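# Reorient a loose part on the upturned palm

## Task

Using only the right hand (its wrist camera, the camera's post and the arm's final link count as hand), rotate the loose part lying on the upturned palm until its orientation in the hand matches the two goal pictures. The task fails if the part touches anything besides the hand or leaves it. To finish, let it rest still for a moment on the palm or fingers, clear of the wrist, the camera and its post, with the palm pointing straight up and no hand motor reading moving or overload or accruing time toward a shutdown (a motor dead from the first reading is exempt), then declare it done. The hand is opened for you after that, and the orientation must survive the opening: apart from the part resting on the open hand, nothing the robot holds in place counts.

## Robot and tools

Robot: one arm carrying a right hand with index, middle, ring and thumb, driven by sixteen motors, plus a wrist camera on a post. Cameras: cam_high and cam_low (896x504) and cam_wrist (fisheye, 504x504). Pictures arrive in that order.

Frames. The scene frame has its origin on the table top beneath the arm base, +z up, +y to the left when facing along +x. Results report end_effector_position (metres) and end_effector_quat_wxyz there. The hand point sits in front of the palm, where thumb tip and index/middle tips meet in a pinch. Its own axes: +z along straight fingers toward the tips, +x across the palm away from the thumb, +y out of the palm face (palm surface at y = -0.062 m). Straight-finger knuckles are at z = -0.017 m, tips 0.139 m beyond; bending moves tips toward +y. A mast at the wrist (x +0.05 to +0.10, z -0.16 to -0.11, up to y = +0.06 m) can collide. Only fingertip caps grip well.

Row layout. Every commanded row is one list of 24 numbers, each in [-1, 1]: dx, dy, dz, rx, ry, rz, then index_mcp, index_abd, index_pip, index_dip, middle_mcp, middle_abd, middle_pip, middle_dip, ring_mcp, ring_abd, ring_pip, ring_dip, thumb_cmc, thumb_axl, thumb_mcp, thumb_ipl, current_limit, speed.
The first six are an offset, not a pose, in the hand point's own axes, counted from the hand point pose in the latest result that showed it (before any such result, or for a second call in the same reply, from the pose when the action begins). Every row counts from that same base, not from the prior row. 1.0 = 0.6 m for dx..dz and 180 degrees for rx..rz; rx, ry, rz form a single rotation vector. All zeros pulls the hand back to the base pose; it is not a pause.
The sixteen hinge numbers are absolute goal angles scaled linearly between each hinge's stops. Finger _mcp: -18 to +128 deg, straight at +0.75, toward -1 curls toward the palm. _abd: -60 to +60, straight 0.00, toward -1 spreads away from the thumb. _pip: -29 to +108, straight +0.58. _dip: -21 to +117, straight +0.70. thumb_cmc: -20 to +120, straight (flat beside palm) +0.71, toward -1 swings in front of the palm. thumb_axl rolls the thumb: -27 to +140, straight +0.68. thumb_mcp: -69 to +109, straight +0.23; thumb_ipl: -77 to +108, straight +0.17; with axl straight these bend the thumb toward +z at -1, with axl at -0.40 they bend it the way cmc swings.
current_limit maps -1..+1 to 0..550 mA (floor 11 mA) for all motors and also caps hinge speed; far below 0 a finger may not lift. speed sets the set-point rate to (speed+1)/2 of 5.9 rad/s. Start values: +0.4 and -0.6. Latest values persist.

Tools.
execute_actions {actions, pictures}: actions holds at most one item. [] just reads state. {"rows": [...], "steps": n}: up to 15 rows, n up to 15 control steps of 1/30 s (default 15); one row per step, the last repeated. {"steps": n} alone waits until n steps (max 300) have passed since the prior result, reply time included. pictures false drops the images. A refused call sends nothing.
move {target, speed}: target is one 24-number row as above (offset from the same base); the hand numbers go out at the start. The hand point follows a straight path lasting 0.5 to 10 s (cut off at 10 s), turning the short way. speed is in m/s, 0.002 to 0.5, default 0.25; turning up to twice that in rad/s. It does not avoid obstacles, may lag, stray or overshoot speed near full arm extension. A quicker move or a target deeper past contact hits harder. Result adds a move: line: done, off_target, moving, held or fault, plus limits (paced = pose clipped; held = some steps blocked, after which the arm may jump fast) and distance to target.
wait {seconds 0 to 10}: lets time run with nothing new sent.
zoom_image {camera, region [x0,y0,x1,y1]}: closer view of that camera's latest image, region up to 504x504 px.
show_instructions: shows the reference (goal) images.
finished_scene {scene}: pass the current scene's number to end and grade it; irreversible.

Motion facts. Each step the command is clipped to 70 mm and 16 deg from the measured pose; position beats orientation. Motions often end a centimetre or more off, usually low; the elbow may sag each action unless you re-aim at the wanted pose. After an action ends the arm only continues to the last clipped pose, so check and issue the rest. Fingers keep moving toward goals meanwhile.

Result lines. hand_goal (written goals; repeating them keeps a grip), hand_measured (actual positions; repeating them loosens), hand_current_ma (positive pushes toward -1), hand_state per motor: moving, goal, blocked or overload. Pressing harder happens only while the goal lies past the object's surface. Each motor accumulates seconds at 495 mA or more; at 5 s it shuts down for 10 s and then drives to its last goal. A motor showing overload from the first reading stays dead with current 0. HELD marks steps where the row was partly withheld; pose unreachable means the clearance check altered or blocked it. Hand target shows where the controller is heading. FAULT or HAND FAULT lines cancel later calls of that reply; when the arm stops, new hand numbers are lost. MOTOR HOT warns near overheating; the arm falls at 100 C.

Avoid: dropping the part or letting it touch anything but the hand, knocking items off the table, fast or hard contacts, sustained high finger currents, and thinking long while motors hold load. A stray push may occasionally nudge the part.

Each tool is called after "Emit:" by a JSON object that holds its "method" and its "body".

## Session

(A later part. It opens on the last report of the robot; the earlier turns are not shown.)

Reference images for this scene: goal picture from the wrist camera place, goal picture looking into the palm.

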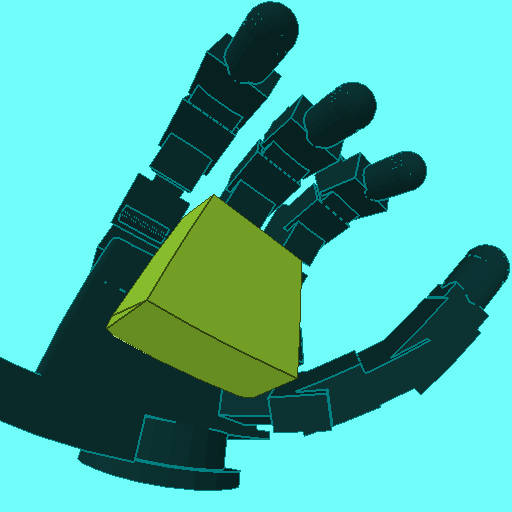

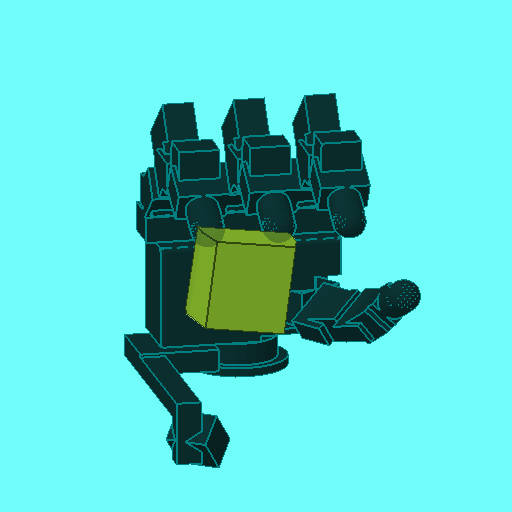

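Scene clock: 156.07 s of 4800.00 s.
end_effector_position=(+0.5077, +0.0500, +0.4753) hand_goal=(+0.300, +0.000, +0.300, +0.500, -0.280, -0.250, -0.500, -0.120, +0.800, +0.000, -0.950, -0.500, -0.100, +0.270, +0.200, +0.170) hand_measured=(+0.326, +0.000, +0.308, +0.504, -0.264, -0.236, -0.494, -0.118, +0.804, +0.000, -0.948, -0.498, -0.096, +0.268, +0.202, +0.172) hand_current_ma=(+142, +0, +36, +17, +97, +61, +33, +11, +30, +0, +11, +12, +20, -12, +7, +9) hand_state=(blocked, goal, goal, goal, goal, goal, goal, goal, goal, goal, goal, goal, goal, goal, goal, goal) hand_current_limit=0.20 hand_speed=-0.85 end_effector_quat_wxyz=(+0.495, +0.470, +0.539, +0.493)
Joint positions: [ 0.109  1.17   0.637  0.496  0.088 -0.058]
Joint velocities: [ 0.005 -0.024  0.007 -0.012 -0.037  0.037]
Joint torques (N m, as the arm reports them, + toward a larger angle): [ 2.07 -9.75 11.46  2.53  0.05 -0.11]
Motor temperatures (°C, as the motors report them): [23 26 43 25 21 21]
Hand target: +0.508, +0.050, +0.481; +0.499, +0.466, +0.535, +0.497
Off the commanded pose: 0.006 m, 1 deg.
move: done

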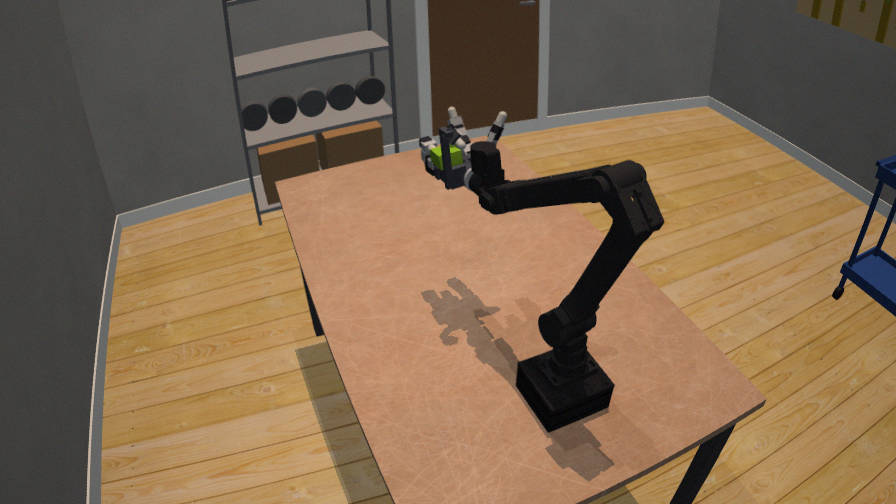

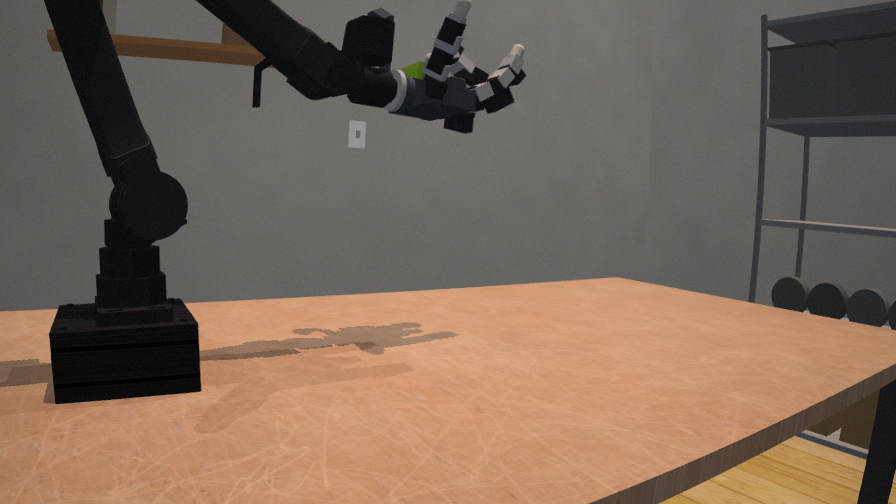

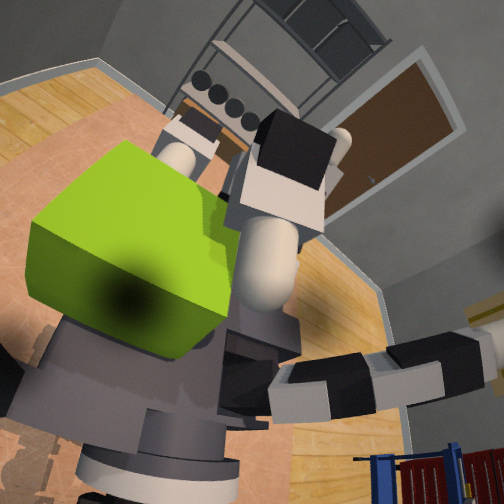

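Emit:
{"method": "move", "body": {"target": [0,0.01,0,-0.005,0,0.1, 0.0,0,-0.82,-0.38, 0.3,0,0.0,0.3, 0.8,0,-0.95,-0.5, -0.35,0.68,0.3,0.17, 0.4,-0.75], "speed": 0.1}}

Emit:
{"method": "move", "body": {"target": [0,0.01,0,-0.005,0,0.09, 0.0,0,-0.82,-0.38, 0.3,0,0.0,0.3, 0.8,0,-0.95,-0.5, -0.35,0.68,0.3,0.17, 0.4,-0.75], "speed": 0.05}}

Scene clock: 166.07 s of 4800.00 s.
end_effector_position=(+0.5053, +0.0453, +0.4648) hand_goal=(+0.000, +0.000, -0.820, -0.380, +0.300, +0.000, +0.000, +0.300, +0.800, +0.000, -0.950, -0.500, -0.350, +0.680, +0.300, +0.170) hand_measured=(+0.012, +0.000, -0.820, -0.378, +0.306, -0.002, -0.002, +0.298, +0.806, +0.000, -0.948, -0.498, -0.340, +0.678, +0.300, +0.172) hand_current_ma=(+65, +0, +2, +11, +37, -10, -8, -15, +31, +0, +10, +12, +54, -18, -6, +9) hand_state=(goal, goal, goal, goal, goal, goal, goal, goal, goal, goal, goal, goal, goal, goal, goal, goal) hand_current_limit=0.40 hand_speed=-0.75 end_effector_quat_wxyz=(+0.418, +0.548, +0.463, +0.557)
Joint positions: [0.173 1.17  0.637 0.488 0.161 0.241]
Joint velocities: [-0.005  0.024 -0.012  0.002  0.037  0.037]
Joint torques (N m, as the arm reports them, + toward a larger angle): [  2.84 -10.41  13.37   1.63   0.24  -0.05]
Motor temperatures (°C, as the motors report them): [23 26 43 25 21 21]
Hand target: +0.508, +0.050, +0.481; +0.415, +0.545, +0.455, +0.569
Off the commanded pose: 0.017 m, 2 deg.
move: off_target

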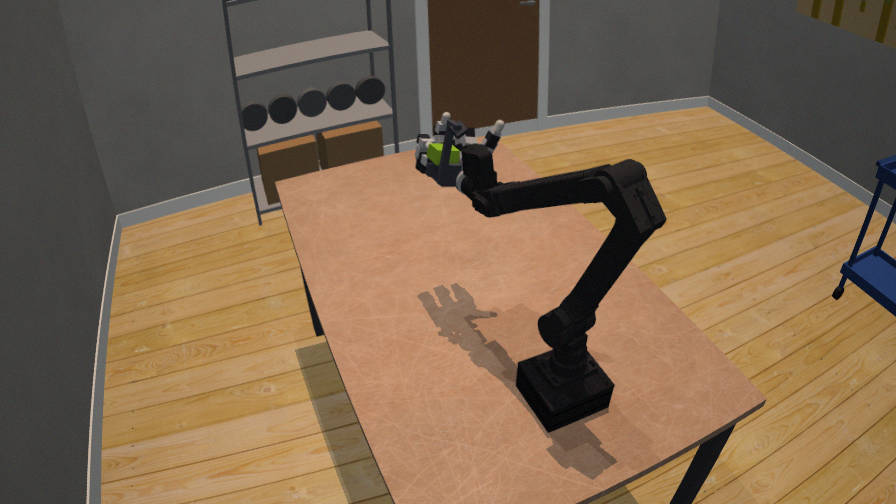

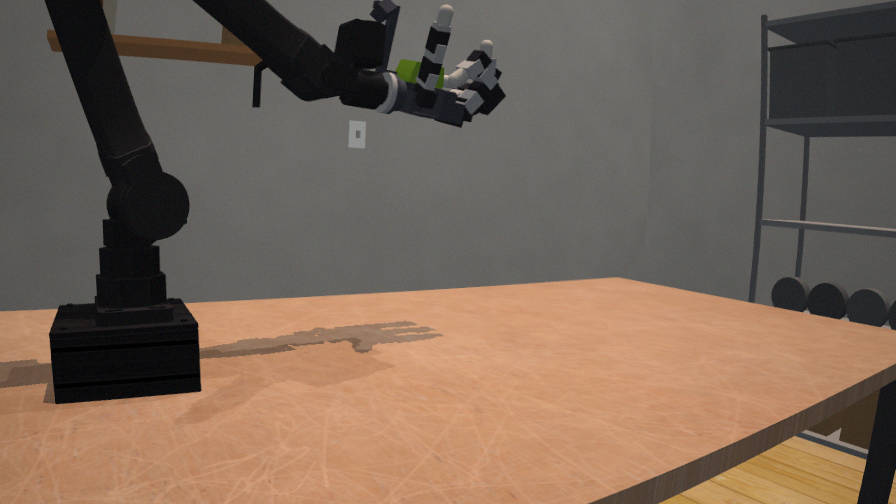

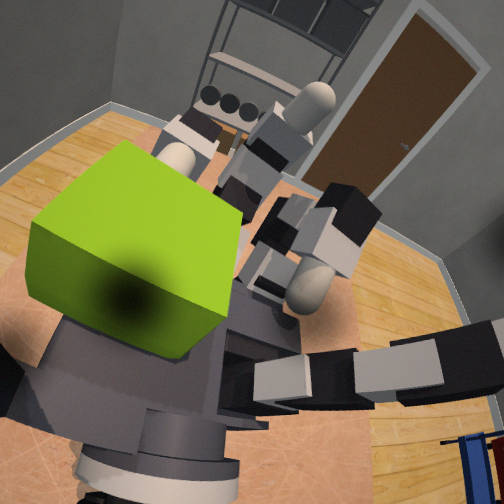

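Scene clock: 169.17 s of 4800.00 s.
end_effector_position=(+0.5032, +0.0379, +0.4453) hand_goal=(+0.000, +0.000, -0.820, -0.380, +0.300, +0.000, +0.000, +0.300, +0.800, +0.000, -0.950, -0.500, -0.350, +0.680, +0.300, +0.170) hand_measured=(+0.012, +0.000, -0.820, -0.378, +0.306, +0.000, -0.002, +0.298, +0.806, +0.000, -0.948, -0.498, -0.340, +0.678, +0.300, +0.172) hand_current_ma=(+62, +0, +2, +10, +37, -4, -8, -15, +31, +0, +10, +12, +54, -17, -6, +9) hand_state=(goal, goal, goal, goal, goal, goal, goal, goal, goal, goal, goal, goal, goal, goal, goal, goal) hand_current_limit=0.40 hand_speed=-0.75 end_effector_quat_wxyz=(+0.342, +0.614, +0.388, +0.597)
Joint positions: [0.214 1.17  0.637 0.464 0.216 0.511]
Joint velocities: [ 0.015  0.015  0.002 -0.017  0.022  0.022]
Joint torques (N m, as the arm reports them, + toward a larger angle): [  2.84 -10.96  14.03   1.77   0.28  -0.14]
Motor temperatures (°C, as the motors report them): [23 26 44 25 21 21]
Hand target: +0.505, +0.043, +0.471; +0.340, +0.604, +0.377, +0.614
Off the commanded pose: 0.026 m, 3 deg.
move: off_target

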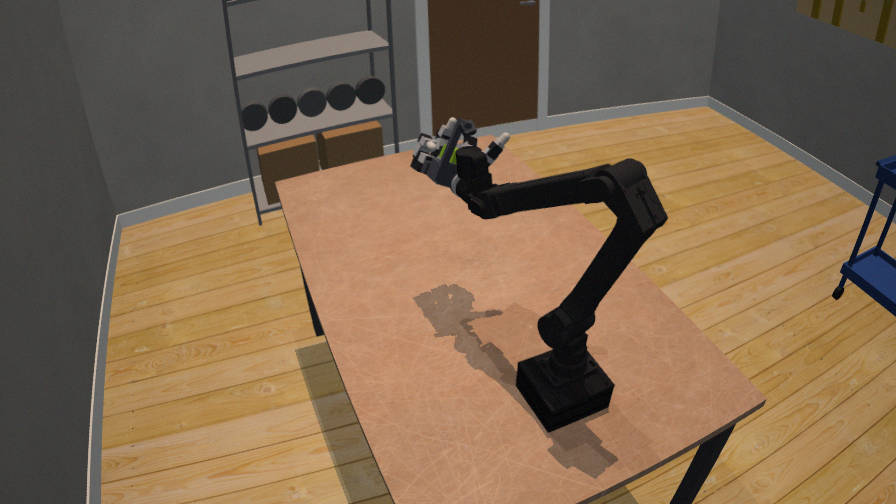

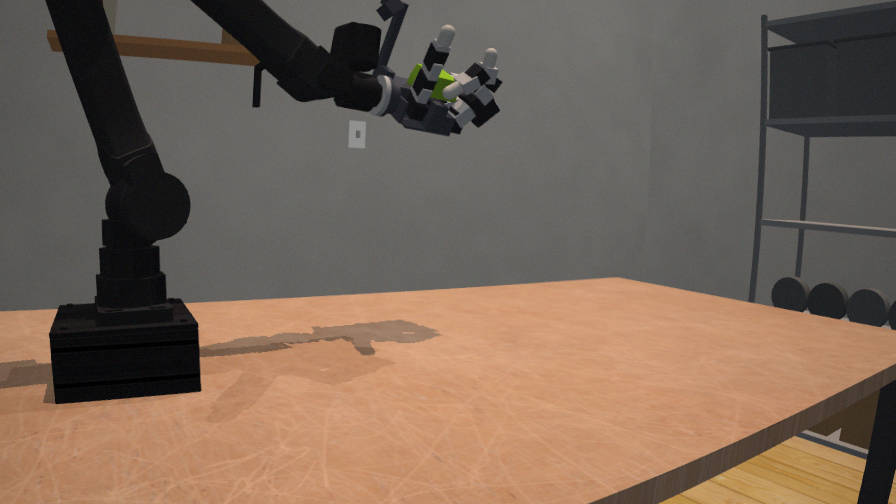

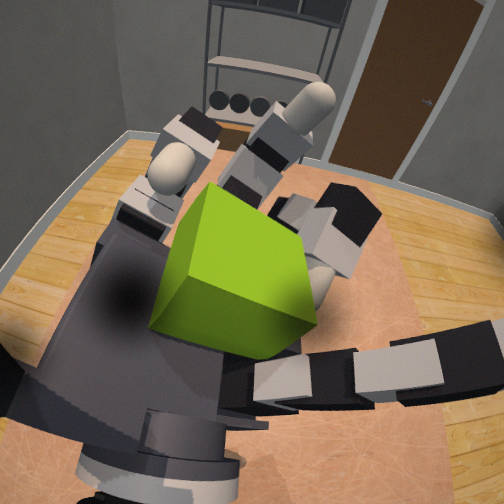

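Emit:
{"method": "move", "body": {"target": [0.02,0.03,0,-0.015,0,-0.15, 0.0,0,-0.82,-0.38, 0.85,0,-0.95,-0.5, 0.8,0,-0.95,-0.5, -0.5,0.68,0.3,0.17, 0.4,-0.75], "speed": 0.1}}

Emit:
{"method": "move", "body": {"target": [0,0.01,0,0,0,0, 0.0,0,-0.82,-0.38, 0.3,0,-0.98,-0.6, 0.8,0,-0.95,-0.5, -0.5,0.68,0.3,0.17, 0.4,-0.85], "speed": 0.05}}

Emit:
{"method": "move", "body": {"target": [0,0.01,0,0,0,0, 0.0,0,-0.82,-0.38, -0.05,0,-0.85,-0.45, 0.8,0,-0.95,-0.5, -0.5,0.68,0.3,0.17, 0.4,-0.88], "speed": 0.05}}

Scene clock: 180.50 s of 4800.00 s.
end_effector_position=(+0.5044, +0.0442, +0.4724) hand_goal=(+0.000, +0.000, -0.820, -0.380, +0.850, +0.000, -0.950, -0.500, +0.800, +0.000, -0.950, -0.500, -0.500, +0.680, +0.300, +0.170) hand_measured=(+0.012, +0.000, -0.820, -0.378, +0.856, +0.000, -0.948, -0.498, +0.806, +0.000, -0.948, -0.498, -0.494, +0.678, +0.300, +0.172) hand_current_ma=(+62, +0, +2, +10, +34, -4, +11, +11, +31, +0, +10, +12, +36, -16, -6, +9) hand_state=(goal, goal, goal, goal, goal, goal, goal, goal, goal, goal, goal, goal, goal, goal, goal, goal) hand_current_limit=0.40 hand_speed=-0.75 end_effector_quat_wxyz=(+0.480, +0.501, +0.507, +0.512)
Joint positions: [0.132 1.17  0.63  0.51  0.141 0.041]
Joint velocities: [-0.015 -0.005  0.002  0.002  0.066 -0.007]
Joint torques (N m, as the arm reports them, + toward a larger angle): [ 1.49 -8.57  9.86  3.52 -0.05 -0.19]
Motor temperatures (°C, as the motors report them): [23 26 45 25 21 21]
Hand target: +0.504, +0.040, +0.467; +0.486, +0.498, +0.506, +0.509
Off the commanded pose: 0.007 m, 1 deg.
move: done

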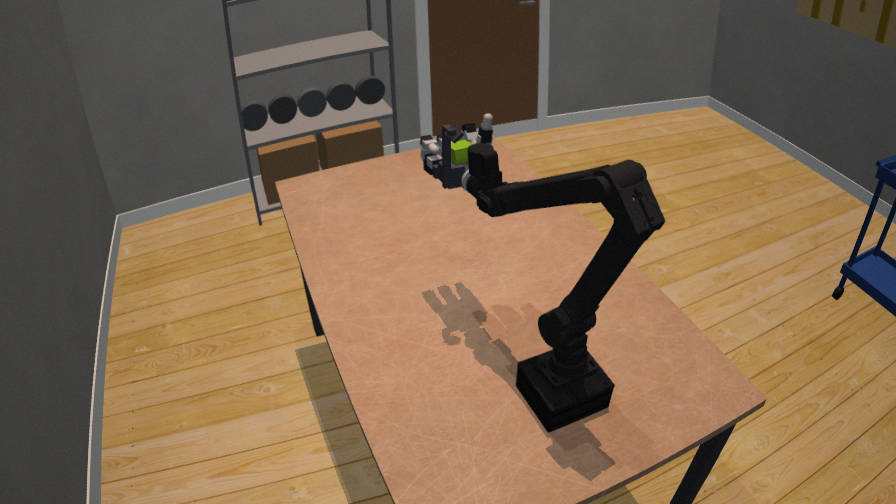

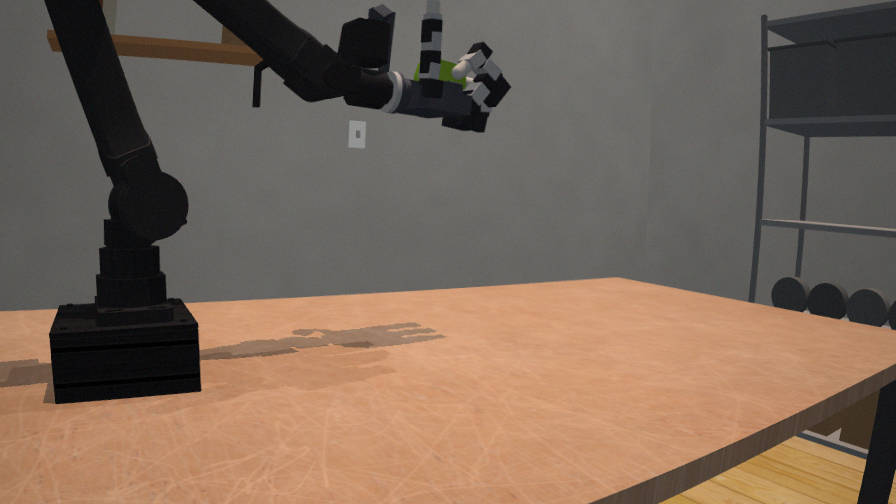

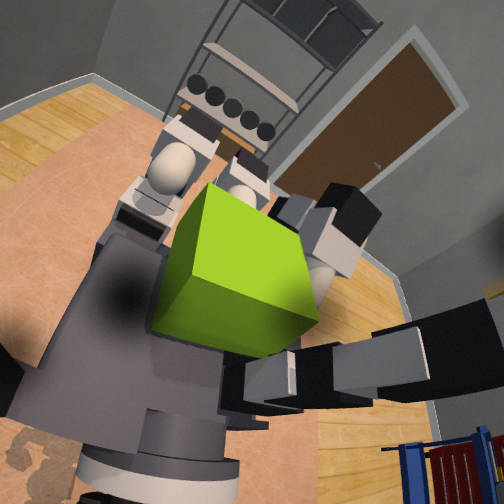

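Scene clock: 181.47 s of 4800.00 s.
end_effector_position=(+0.5049, +0.0442, +0.4710) hand_goal=(+0.000, +0.000, -0.820, -0.380, +0.300, +0.000, -0.980, -0.600, +0.800, +0.000, -0.950, -0.500, -0.500, +0.680, +0.300, +0.170) hand_measured=(+0.012, +0.000, -0.820, -0.378, +0.712, +0.014, -0.946, -0.596, +0.806, +0.000, -0.948, -0.498, -0.494, +0.678, +0.300, +0.172) hand_current_ma=(+62, +0, +1, +10, +381, +59, +173, +20, +31, +0, +10, +12, +38, -16, -6, +9) hand_state=(goal, goal, goal, goal, blocked, goal, blocked, goal, goal, goal, goal, goal, goal, goal, goal, goal) hand_current_limit=0.40 hand_speed=-0.85 end_effector_quat_wxyz=(+0.478, +0.502, +0.508, +0.510)
Joint positions: [0.132 1.17  0.63  0.504 0.141 0.041]
Joint velocities: [-0.015 -0.005  0.002 -0.002 -0.007 -0.022]
Joint torques (N m, as the arm reports them, + toward a larger angle): [  1.84 -10.52  11.71   1.7    0.04  -0.1 ]
Motor temperatures (°C, as the motors report them): [23 26 45 25 21 21]
Hand target: +0.505, +0.044, +0.478; +0.479, +0.501, +0.507, +0.512
Off the commanded pose: 0.007 m, 0 deg.
move: done

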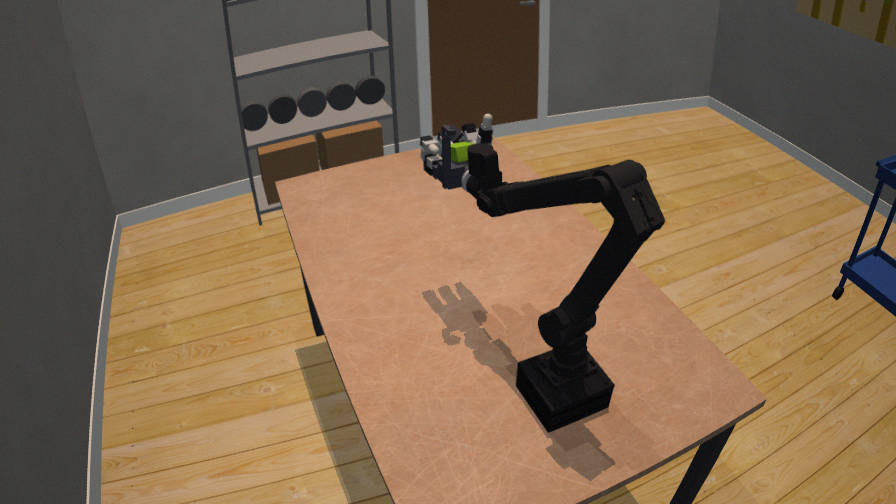

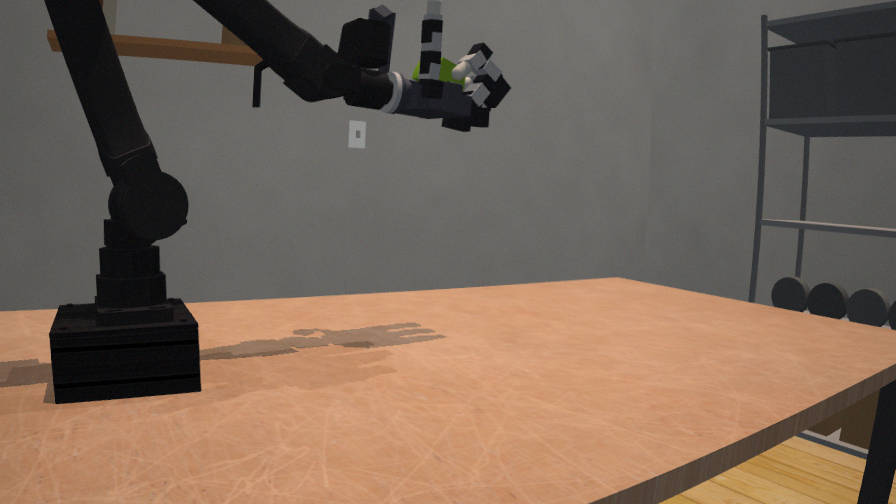

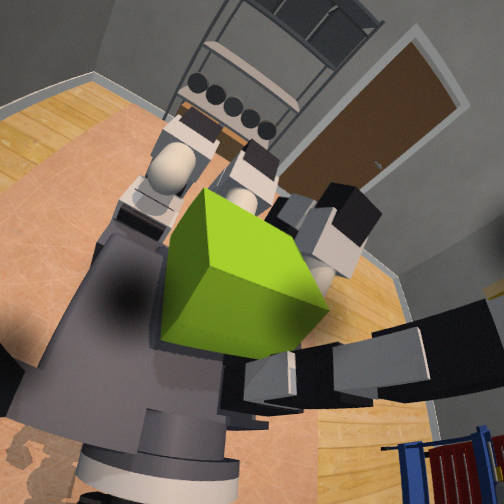

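Scene clock: 182.27 s of 4800.00 s.
end_effector_position=(+0.5053, +0.0443, +0.4698) hand_goal=(+0.000, +0.000, -0.820, -0.380, -0.050, +0.000, -0.850, -0.450, +0.800, +0.000, -0.950, -0.500, -0.500, +0.680, +0.300, +0.170) hand_measured=(+0.012, +0.000, -0.820, -0.378, +0.594, +0.020, -0.838, -0.472, +0.806, +0.000, -0.948, -0.498, -0.494, +0.678, +0.298, +0.172) hand_current_ma=(+62, +0, +1, +10, +383, +87, +62, -114, +31, +0, +10, +12, +38, -17, -18, +9) hand_state=(goal, goal, goal, goal, blocked, goal, goal, blocked, goal, goal, goal, goal, goal, goal, goal, goal) hand_current_limit=0.40 hand_speed=-0.88 end_effector_quat_wxyz=(+0.477, +0.503, +0.510, +0.509)
Joint positions: [0.132 1.17  0.63  0.499 0.141 0.041]
Joint velocities: [-0.015  0.005 -0.002 -0.007 -0.095 -0.066]
Joint torques (N m, as the arm reports them, + toward a larger angle): [  1.93 -10.86  11.78   1.63   0.05  -0.09]
Motor temperatures (°C, as the motors report them): [23 26 45 25 21 21]
Hand target: +0.505, +0.044, +0.477; +0.478, +0.502, +0.508, +0.510
Off the commanded pose: 0.007 m, 0 deg.
move: done

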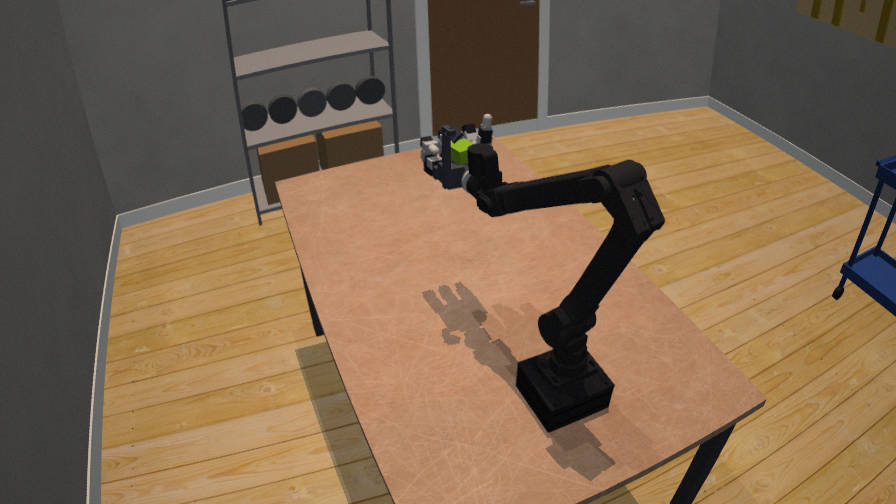

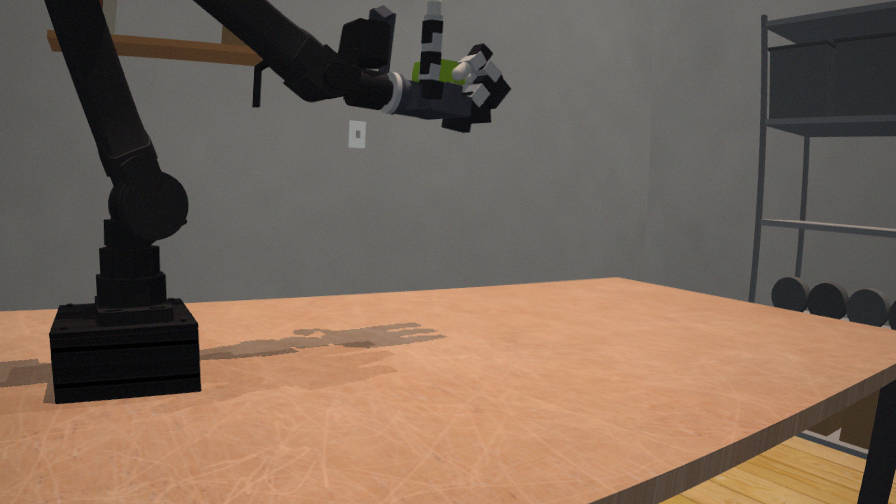

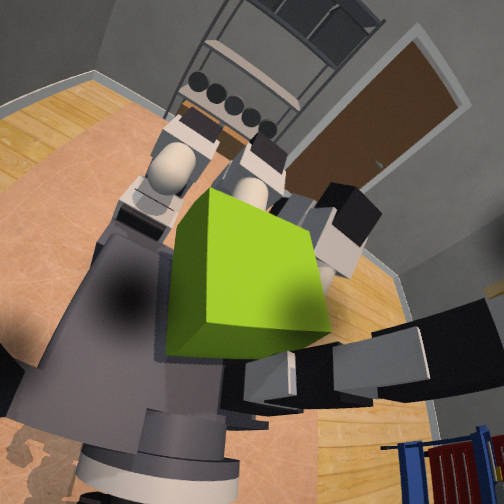

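Emit:
{"method": "move", "body": {"target": [0,0.01,0,0,0,0, 0.6,0,0.3,0.5, 0.8,0,-0.95,-0.5, 0.8,0,-0.95,-0.5, -0.5,0.68,0.3,0.17, 0.4,-0.6], "speed": 0.05}}

Scene clock: 197.57 s of 4800.00 s.
end_effector_position=(+0.5057, +0.0444, +0.4684) hand_goal=(+0.600, +0.000, +0.300, +0.500, +0.800, +0.000, -0.950, -0.500, +0.800, +0.000, -0.950, -0.500, -0.500, +0.680, +0.300, +0.170) hand_measured=(+0.610, +0.000, +0.300, +0.498, +0.806, +0.004, -0.948, -0.504, +0.806, +0.000, -0.948, -0.498, -0.494, +0.678, +0.298, +0.172) hand_current_ma=(+58, +0, +1, -11, +31, +16, +11, -21, +31, +0, +10, +12, +37, -17, -13, +9) hand_state=(goal, goal, goal, goal, goal, goal, goal, goal, goal, goal, goal, goal, goal, goal, goal, goal) hand_current_limit=0.40 hand_speed=-0.60 end_effector_quat_wxyz=(+0.476, +0.505, +0.511, +0.507)
Joint positions: [0.132 1.17  0.63  0.494 0.141 0.041]
Joint velocities: [-0.015 -0.015 -0.007  0.017 -0.11   0.022]
Joint torques (N m, as the arm reports them, + toward a larger angle): [  1.69 -10.49  11.8    1.68   0.04  -0.1 ]
Motor temperatures (°C, as the motors report them): [23 26 45 25 21 21]
Hand target: +0.505, +0.044, +0.476; +0.477, +0.503, +0.510, +0.509
Off the commanded pose: 0.007 m, 0 deg.
move: done

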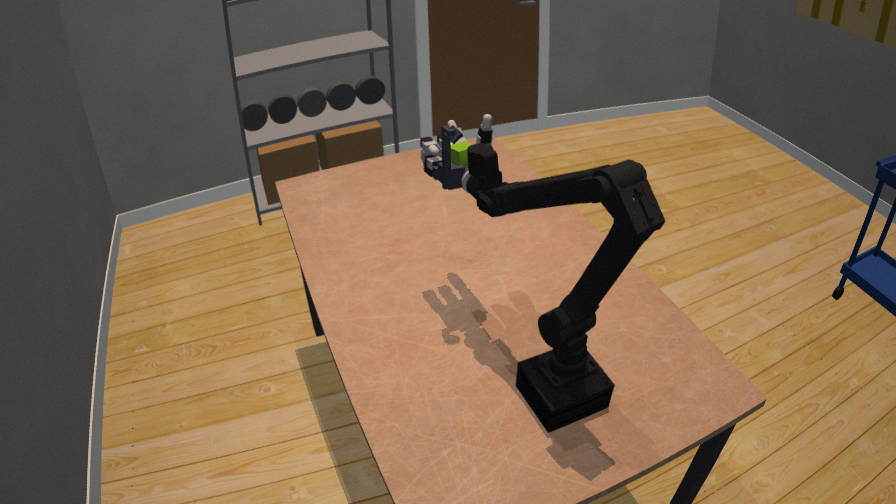

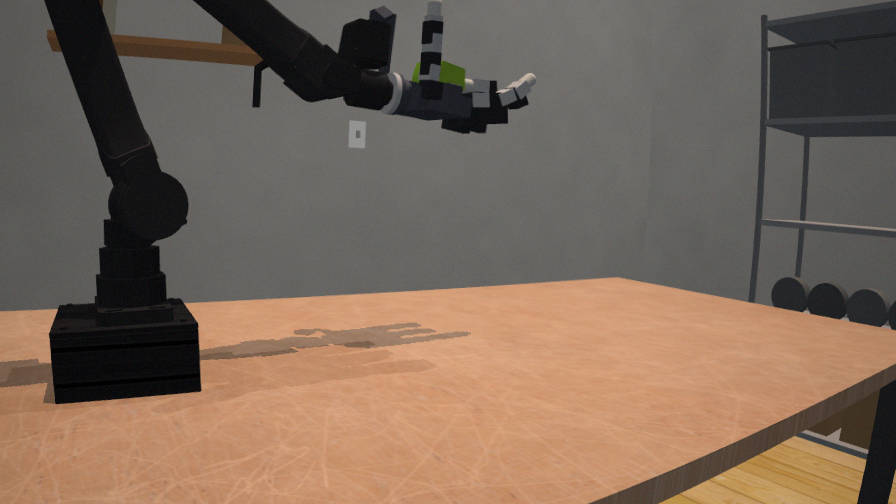

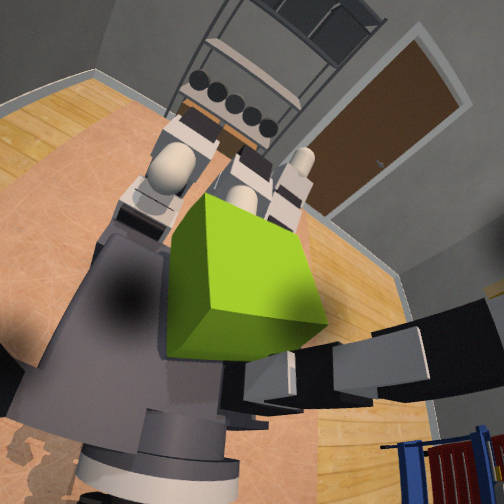

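Emit:
{"method": "move", "body": {"target": [0,0.01,0,0,0,0, 0.6,0,0.3,0.5, 0.8,0,-0.5,0, 0.2,0.3,-0.95,-0.55, -0.5,0.68,0.0,0.17, 0.4,-0.85], "speed": 0.05}}

Scene clock: 204.87 s of 4800.00 s.
end_effector_position=(+0.5061, +0.0444, +0.4672) hand_goal=(+0.600, +0.000, +0.300, +0.500, +0.800, +0.000, -0.500, +0.000, +0.200, +0.300, -0.950, -0.550, -0.500, +0.680, +0.000, +0.170) hand_measured=(+0.610, +0.000, +0.300, +0.498, +0.806, +0.004, -0.502, -0.004, +0.212, +0.298, -0.950, -0.548, -0.494, +0.678, +0.000, +0.172) hand_current_ma=(+58, +0, +1, -11, +39, +16, -9, -17, +77, -13, +3, +12, +34, -13, -2, +9) hand_state=(goal, goal, goal, goal, goal, goal, goal, goal, goal, goal, goal, goal, goal, goal, goal, goal) hand_current_limit=0.40 hand_speed=-0.85 end_effector_quat_wxyz=(+0.475, +0.506, +0.513, +0.506)
Joint positions: [0.132 1.17  0.63  0.489 0.141 0.041]
Joint velocities: [-0.005  0.005 -0.012 -0.012 -0.022  0.037]
Joint torques (N m, as the arm reports them, + toward a larger angle): [  1.82 -10.72  11.84   1.59   0.05  -0.08]
Motor temperatures (°C, as the motors report them): [23 26 45 25 21 21]
Hand target: +0.506, +0.044, +0.474; +0.476, +0.505, +0.511, +0.507
Off the commanded pose: 0.007 m, 0 deg.
move: done

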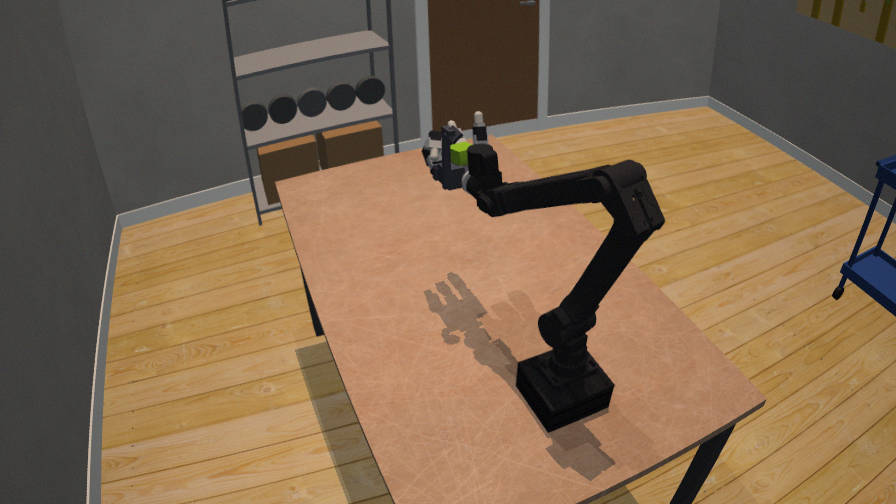

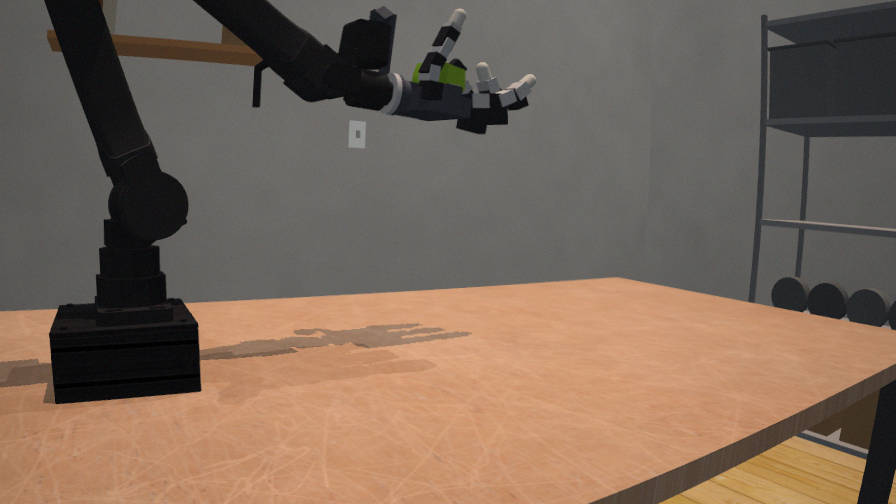

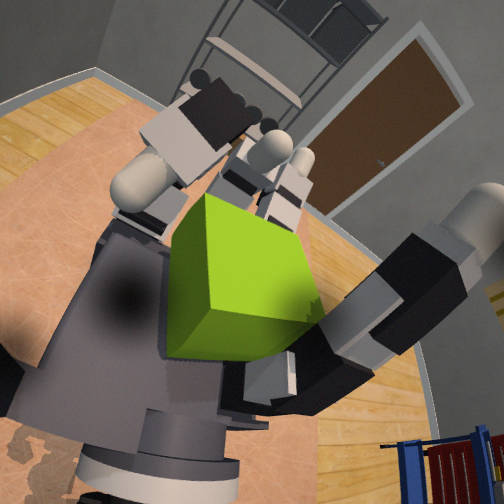

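Emit:
{"method": "move", "body": {"target": [0,0.01,0,-0.15,0,0, 0.6,0,0.3,0.5, 0.8,0,-0.5,0, 0.2,0.0,-0.95,-0.55, -0.5,0.68,0.25,0.17, 0.4,-0.7], "speed": 0.1}}

Scene clock: 215.27 s of 4800.00 s.
end_effector_position=(+0.5009, +0.0479, +0.4580) hand_goal=(+0.600, +0.000, +0.300, +0.500, +0.800, +0.000, -0.500, +0.000, +0.200, +0.000, -0.950, -0.550, -0.500, +0.680, +0.250, +0.170) hand_measured=(+0.612, +0.000, +0.300, +0.498, +0.808, +0.004, -0.502, -0.004, +0.208, +0.002, -0.950, -0.548, -0.494, +0.678, +0.250, +0.172) hand_current_ma=(+61, +0, +2, -11, +42, +16, -8, -17, +44, +14, +0, +12, +32, -13, +0, +9) hand_state=(goal, goal, goal, goal, goal, goal, goal, goal, goal, goal, goal, goal, goal, goal, goal, goal) hand_current_limit=0.40 hand_speed=-0.70 end_effector_quat_wxyz=(+0.567, +0.397, +0.397, +0.603)
Joint positions: [ 0.132  1.55   0.62   1.301  0.142 -0.015]
Joint velocities: [-0.005 -0.005  0.002  0.017 -0.037 -0.037]
Joint torques (N m, as the arm reports them, + toward a larger angle): [  1.22 -11.81  10.94   2.82  -0.09  -0.21]
Motor temperatures (°C, as the motors report them): [23 26 44 25 21 21]
Hand target: +0.505, +0.044, +0.472; +0.583, +0.382, +0.380, +0.608
Off the commanded pose: 0.017 m, 3 deg.
move: off_target

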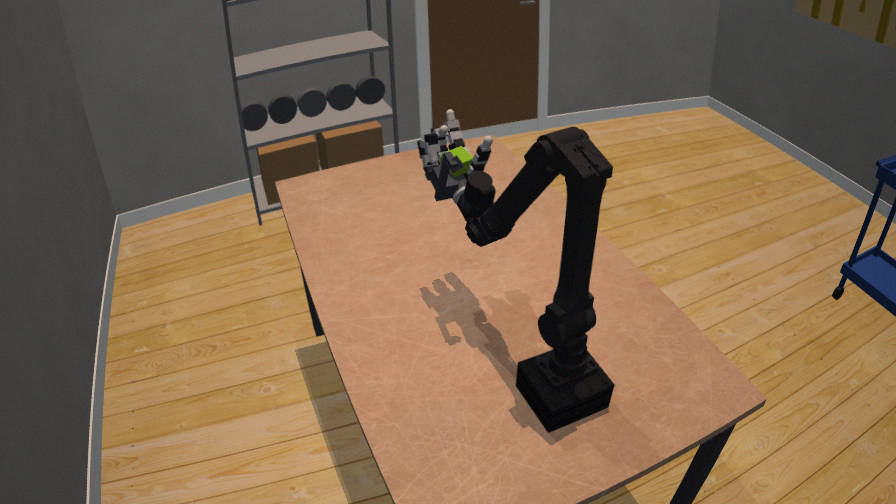

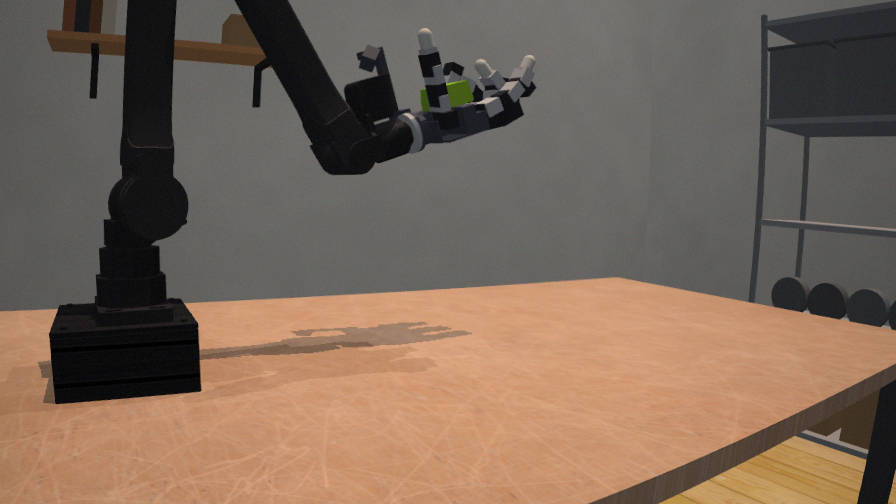

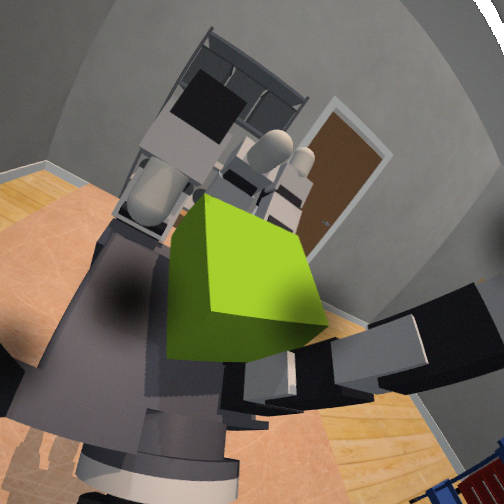

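Emit:
{"method": "move", "body": {"target": [0,0.11,0.05,-0.07,0,0, 0.6,0,0.3,0.5, 0.8,0,-0.5,0, 0.2,0.0,-0.95,-0.55, -0.5,0.68,0.25,0.17, 0.4,-0.7], "speed": 0.06}}

Scene clock: 223.57 s of 4800.00 s.
end_effector_position=(+0.4995, +0.0482, +0.5056) hand_goal=(+0.600, +0.000, +0.300, +0.500, +0.800, +0.000, -0.500, +0.000, +0.200, +0.000, -0.950, -0.550, -0.500, +0.680, +0.250, +0.170) hand_measured=(+0.612, +0.000, +0.300, +0.498, +0.808, +0.004, -0.502, -0.004, +0.206, +0.002, -0.950, -0.548, -0.494, +0.678, +0.250, +0.172) hand_current_ma=(+61, +0, +2, -11, +42, +16, -8, -17, +32, +14, +0, +12, +29, -13, +6, +9) hand_state=(goal, goal, goal, goal, goal, goal, goal, goal, goal, goal, goal, goal, goal, goal, goal, goal) hand_current_limit=0.40 hand_speed=-0.70 end_effector_quat_wxyz=(+0.592, +0.354, +0.352, +0.633)
Joint positions: [ 0.126  1.55   0.705  1.36   0.128 -0.026]
Joint velocities: [-0.005 -0.015 -0.022 -0.007  0.051 -0.081]
Joint torques (N m, as the arm reports them, + toward a larger angle): [  1.27 -12.05  13.07   2.65  -0.19  -0.18]
Motor temperatures (°C, as the motors report them): [23 26 44 26 21 21]
Hand target: +0.503, +0.045, +0.529; +0.609, +0.333, +0.328, +0.641
Off the commanded pose: 0.025 m, 4 deg.
move: off_target

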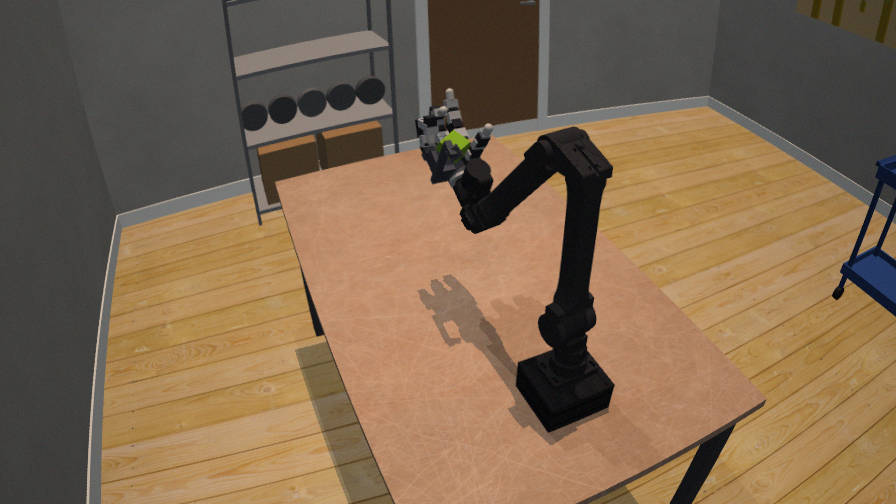

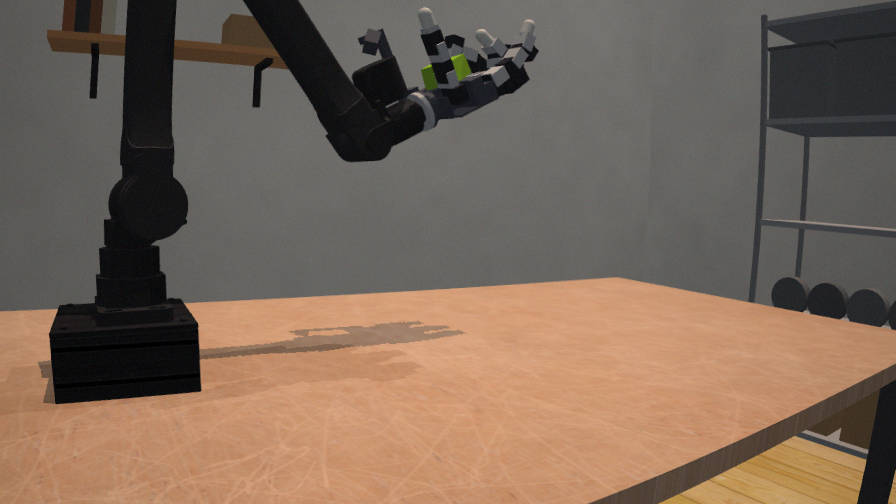

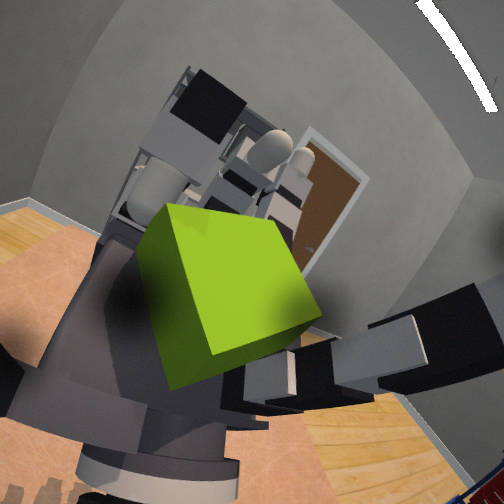

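Emit:
{"method": "move", "body": {"target": [0,0.03,0,-0.01,0,0, 0.6,0,0.3,0.5, 0.8,0,-0.5,0, -0.15,0.0,-0.75,-0.35, -0.5,0.68,0.25,0.17, 0.4,-0.85], "speed": 0.04}}

Scene clock: 229.07 s of 4800.00 s.
end_effector_position=(+0.4959, +0.0479, +0.5115) hand_goal=(+0.600, +0.000, +0.300, +0.500, +0.800, +0.000, -0.500, +0.000, -0.150, +0.000, -0.750, -0.350, -0.500, +0.680, +0.250, +0.170) hand_measured=(+0.612, +0.000, +0.300, +0.498, +0.808, +0.004, -0.502, -0.004, -0.136, +0.002, -0.744, -0.350, -0.494, +0.678, +0.250, +0.172) hand_current_ma=(+61, +0, +2, -11, +42, +16, -8, -17, +87, +14, +34, -2, +29, -13, +6, +9) hand_state=(goal, goal, goal, goal, goal, goal, goal, goal, goal, goal, goal, goal, goal, goal, goal, goal) hand_current_limit=0.40 hand_speed=-0.85 end_effector_quat_wxyz=(+0.594, +0.350, +0.349, +0.635)
Joint positions: [ 0.126  1.538  0.705  1.36   0.127 -0.028]
Joint velocities: [ 0.015 -0.015  0.007 -0.007  0.037 -0.022]
Joint torques (N m, as the arm reports them, + toward a larger angle): [  2.08 -15.88   8.71   1.54  -0.02  -0.11]
Motor temperatures (°C, as the motors report them): [23 26 45 26 21 21]
Hand target: +0.491, +0.047, +0.521; +0.597, +0.345, +0.342, +0.638
Off the commanded pose: 0.011 m, 1 deg.
move: off_target

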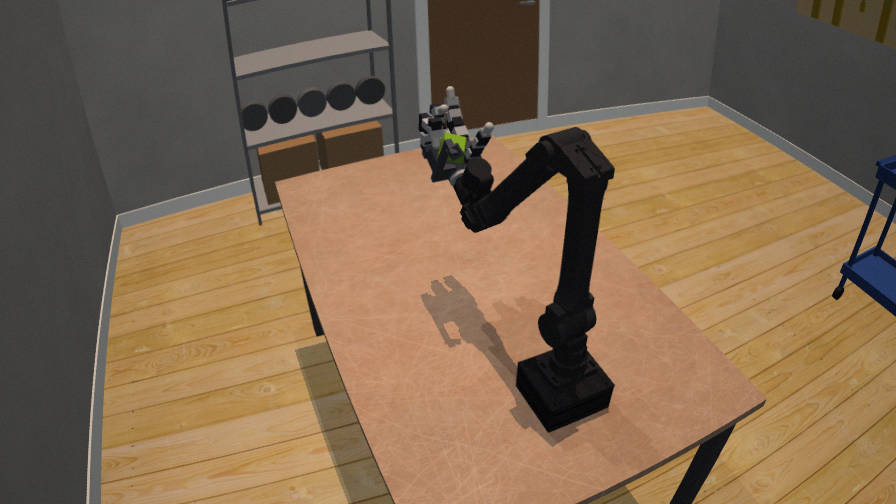

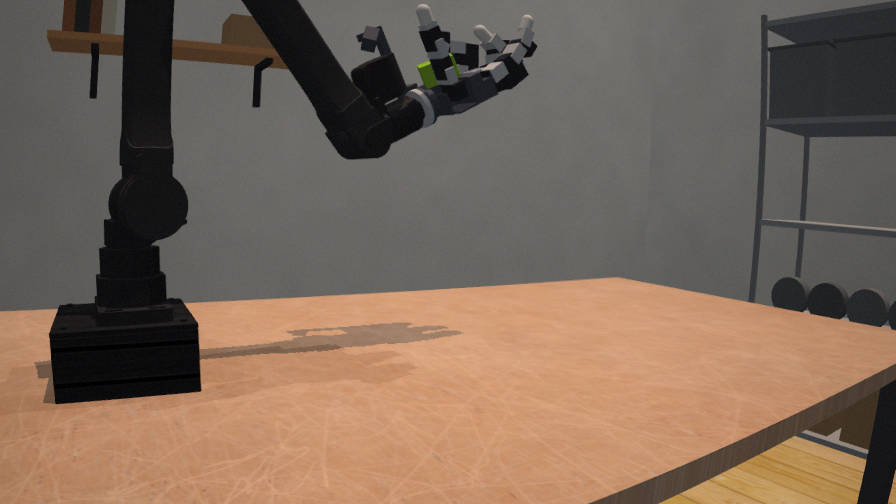

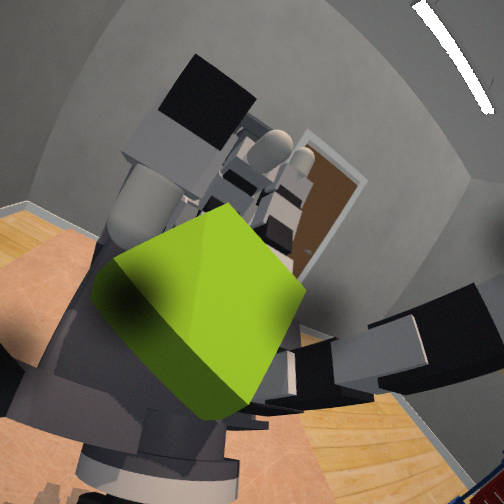

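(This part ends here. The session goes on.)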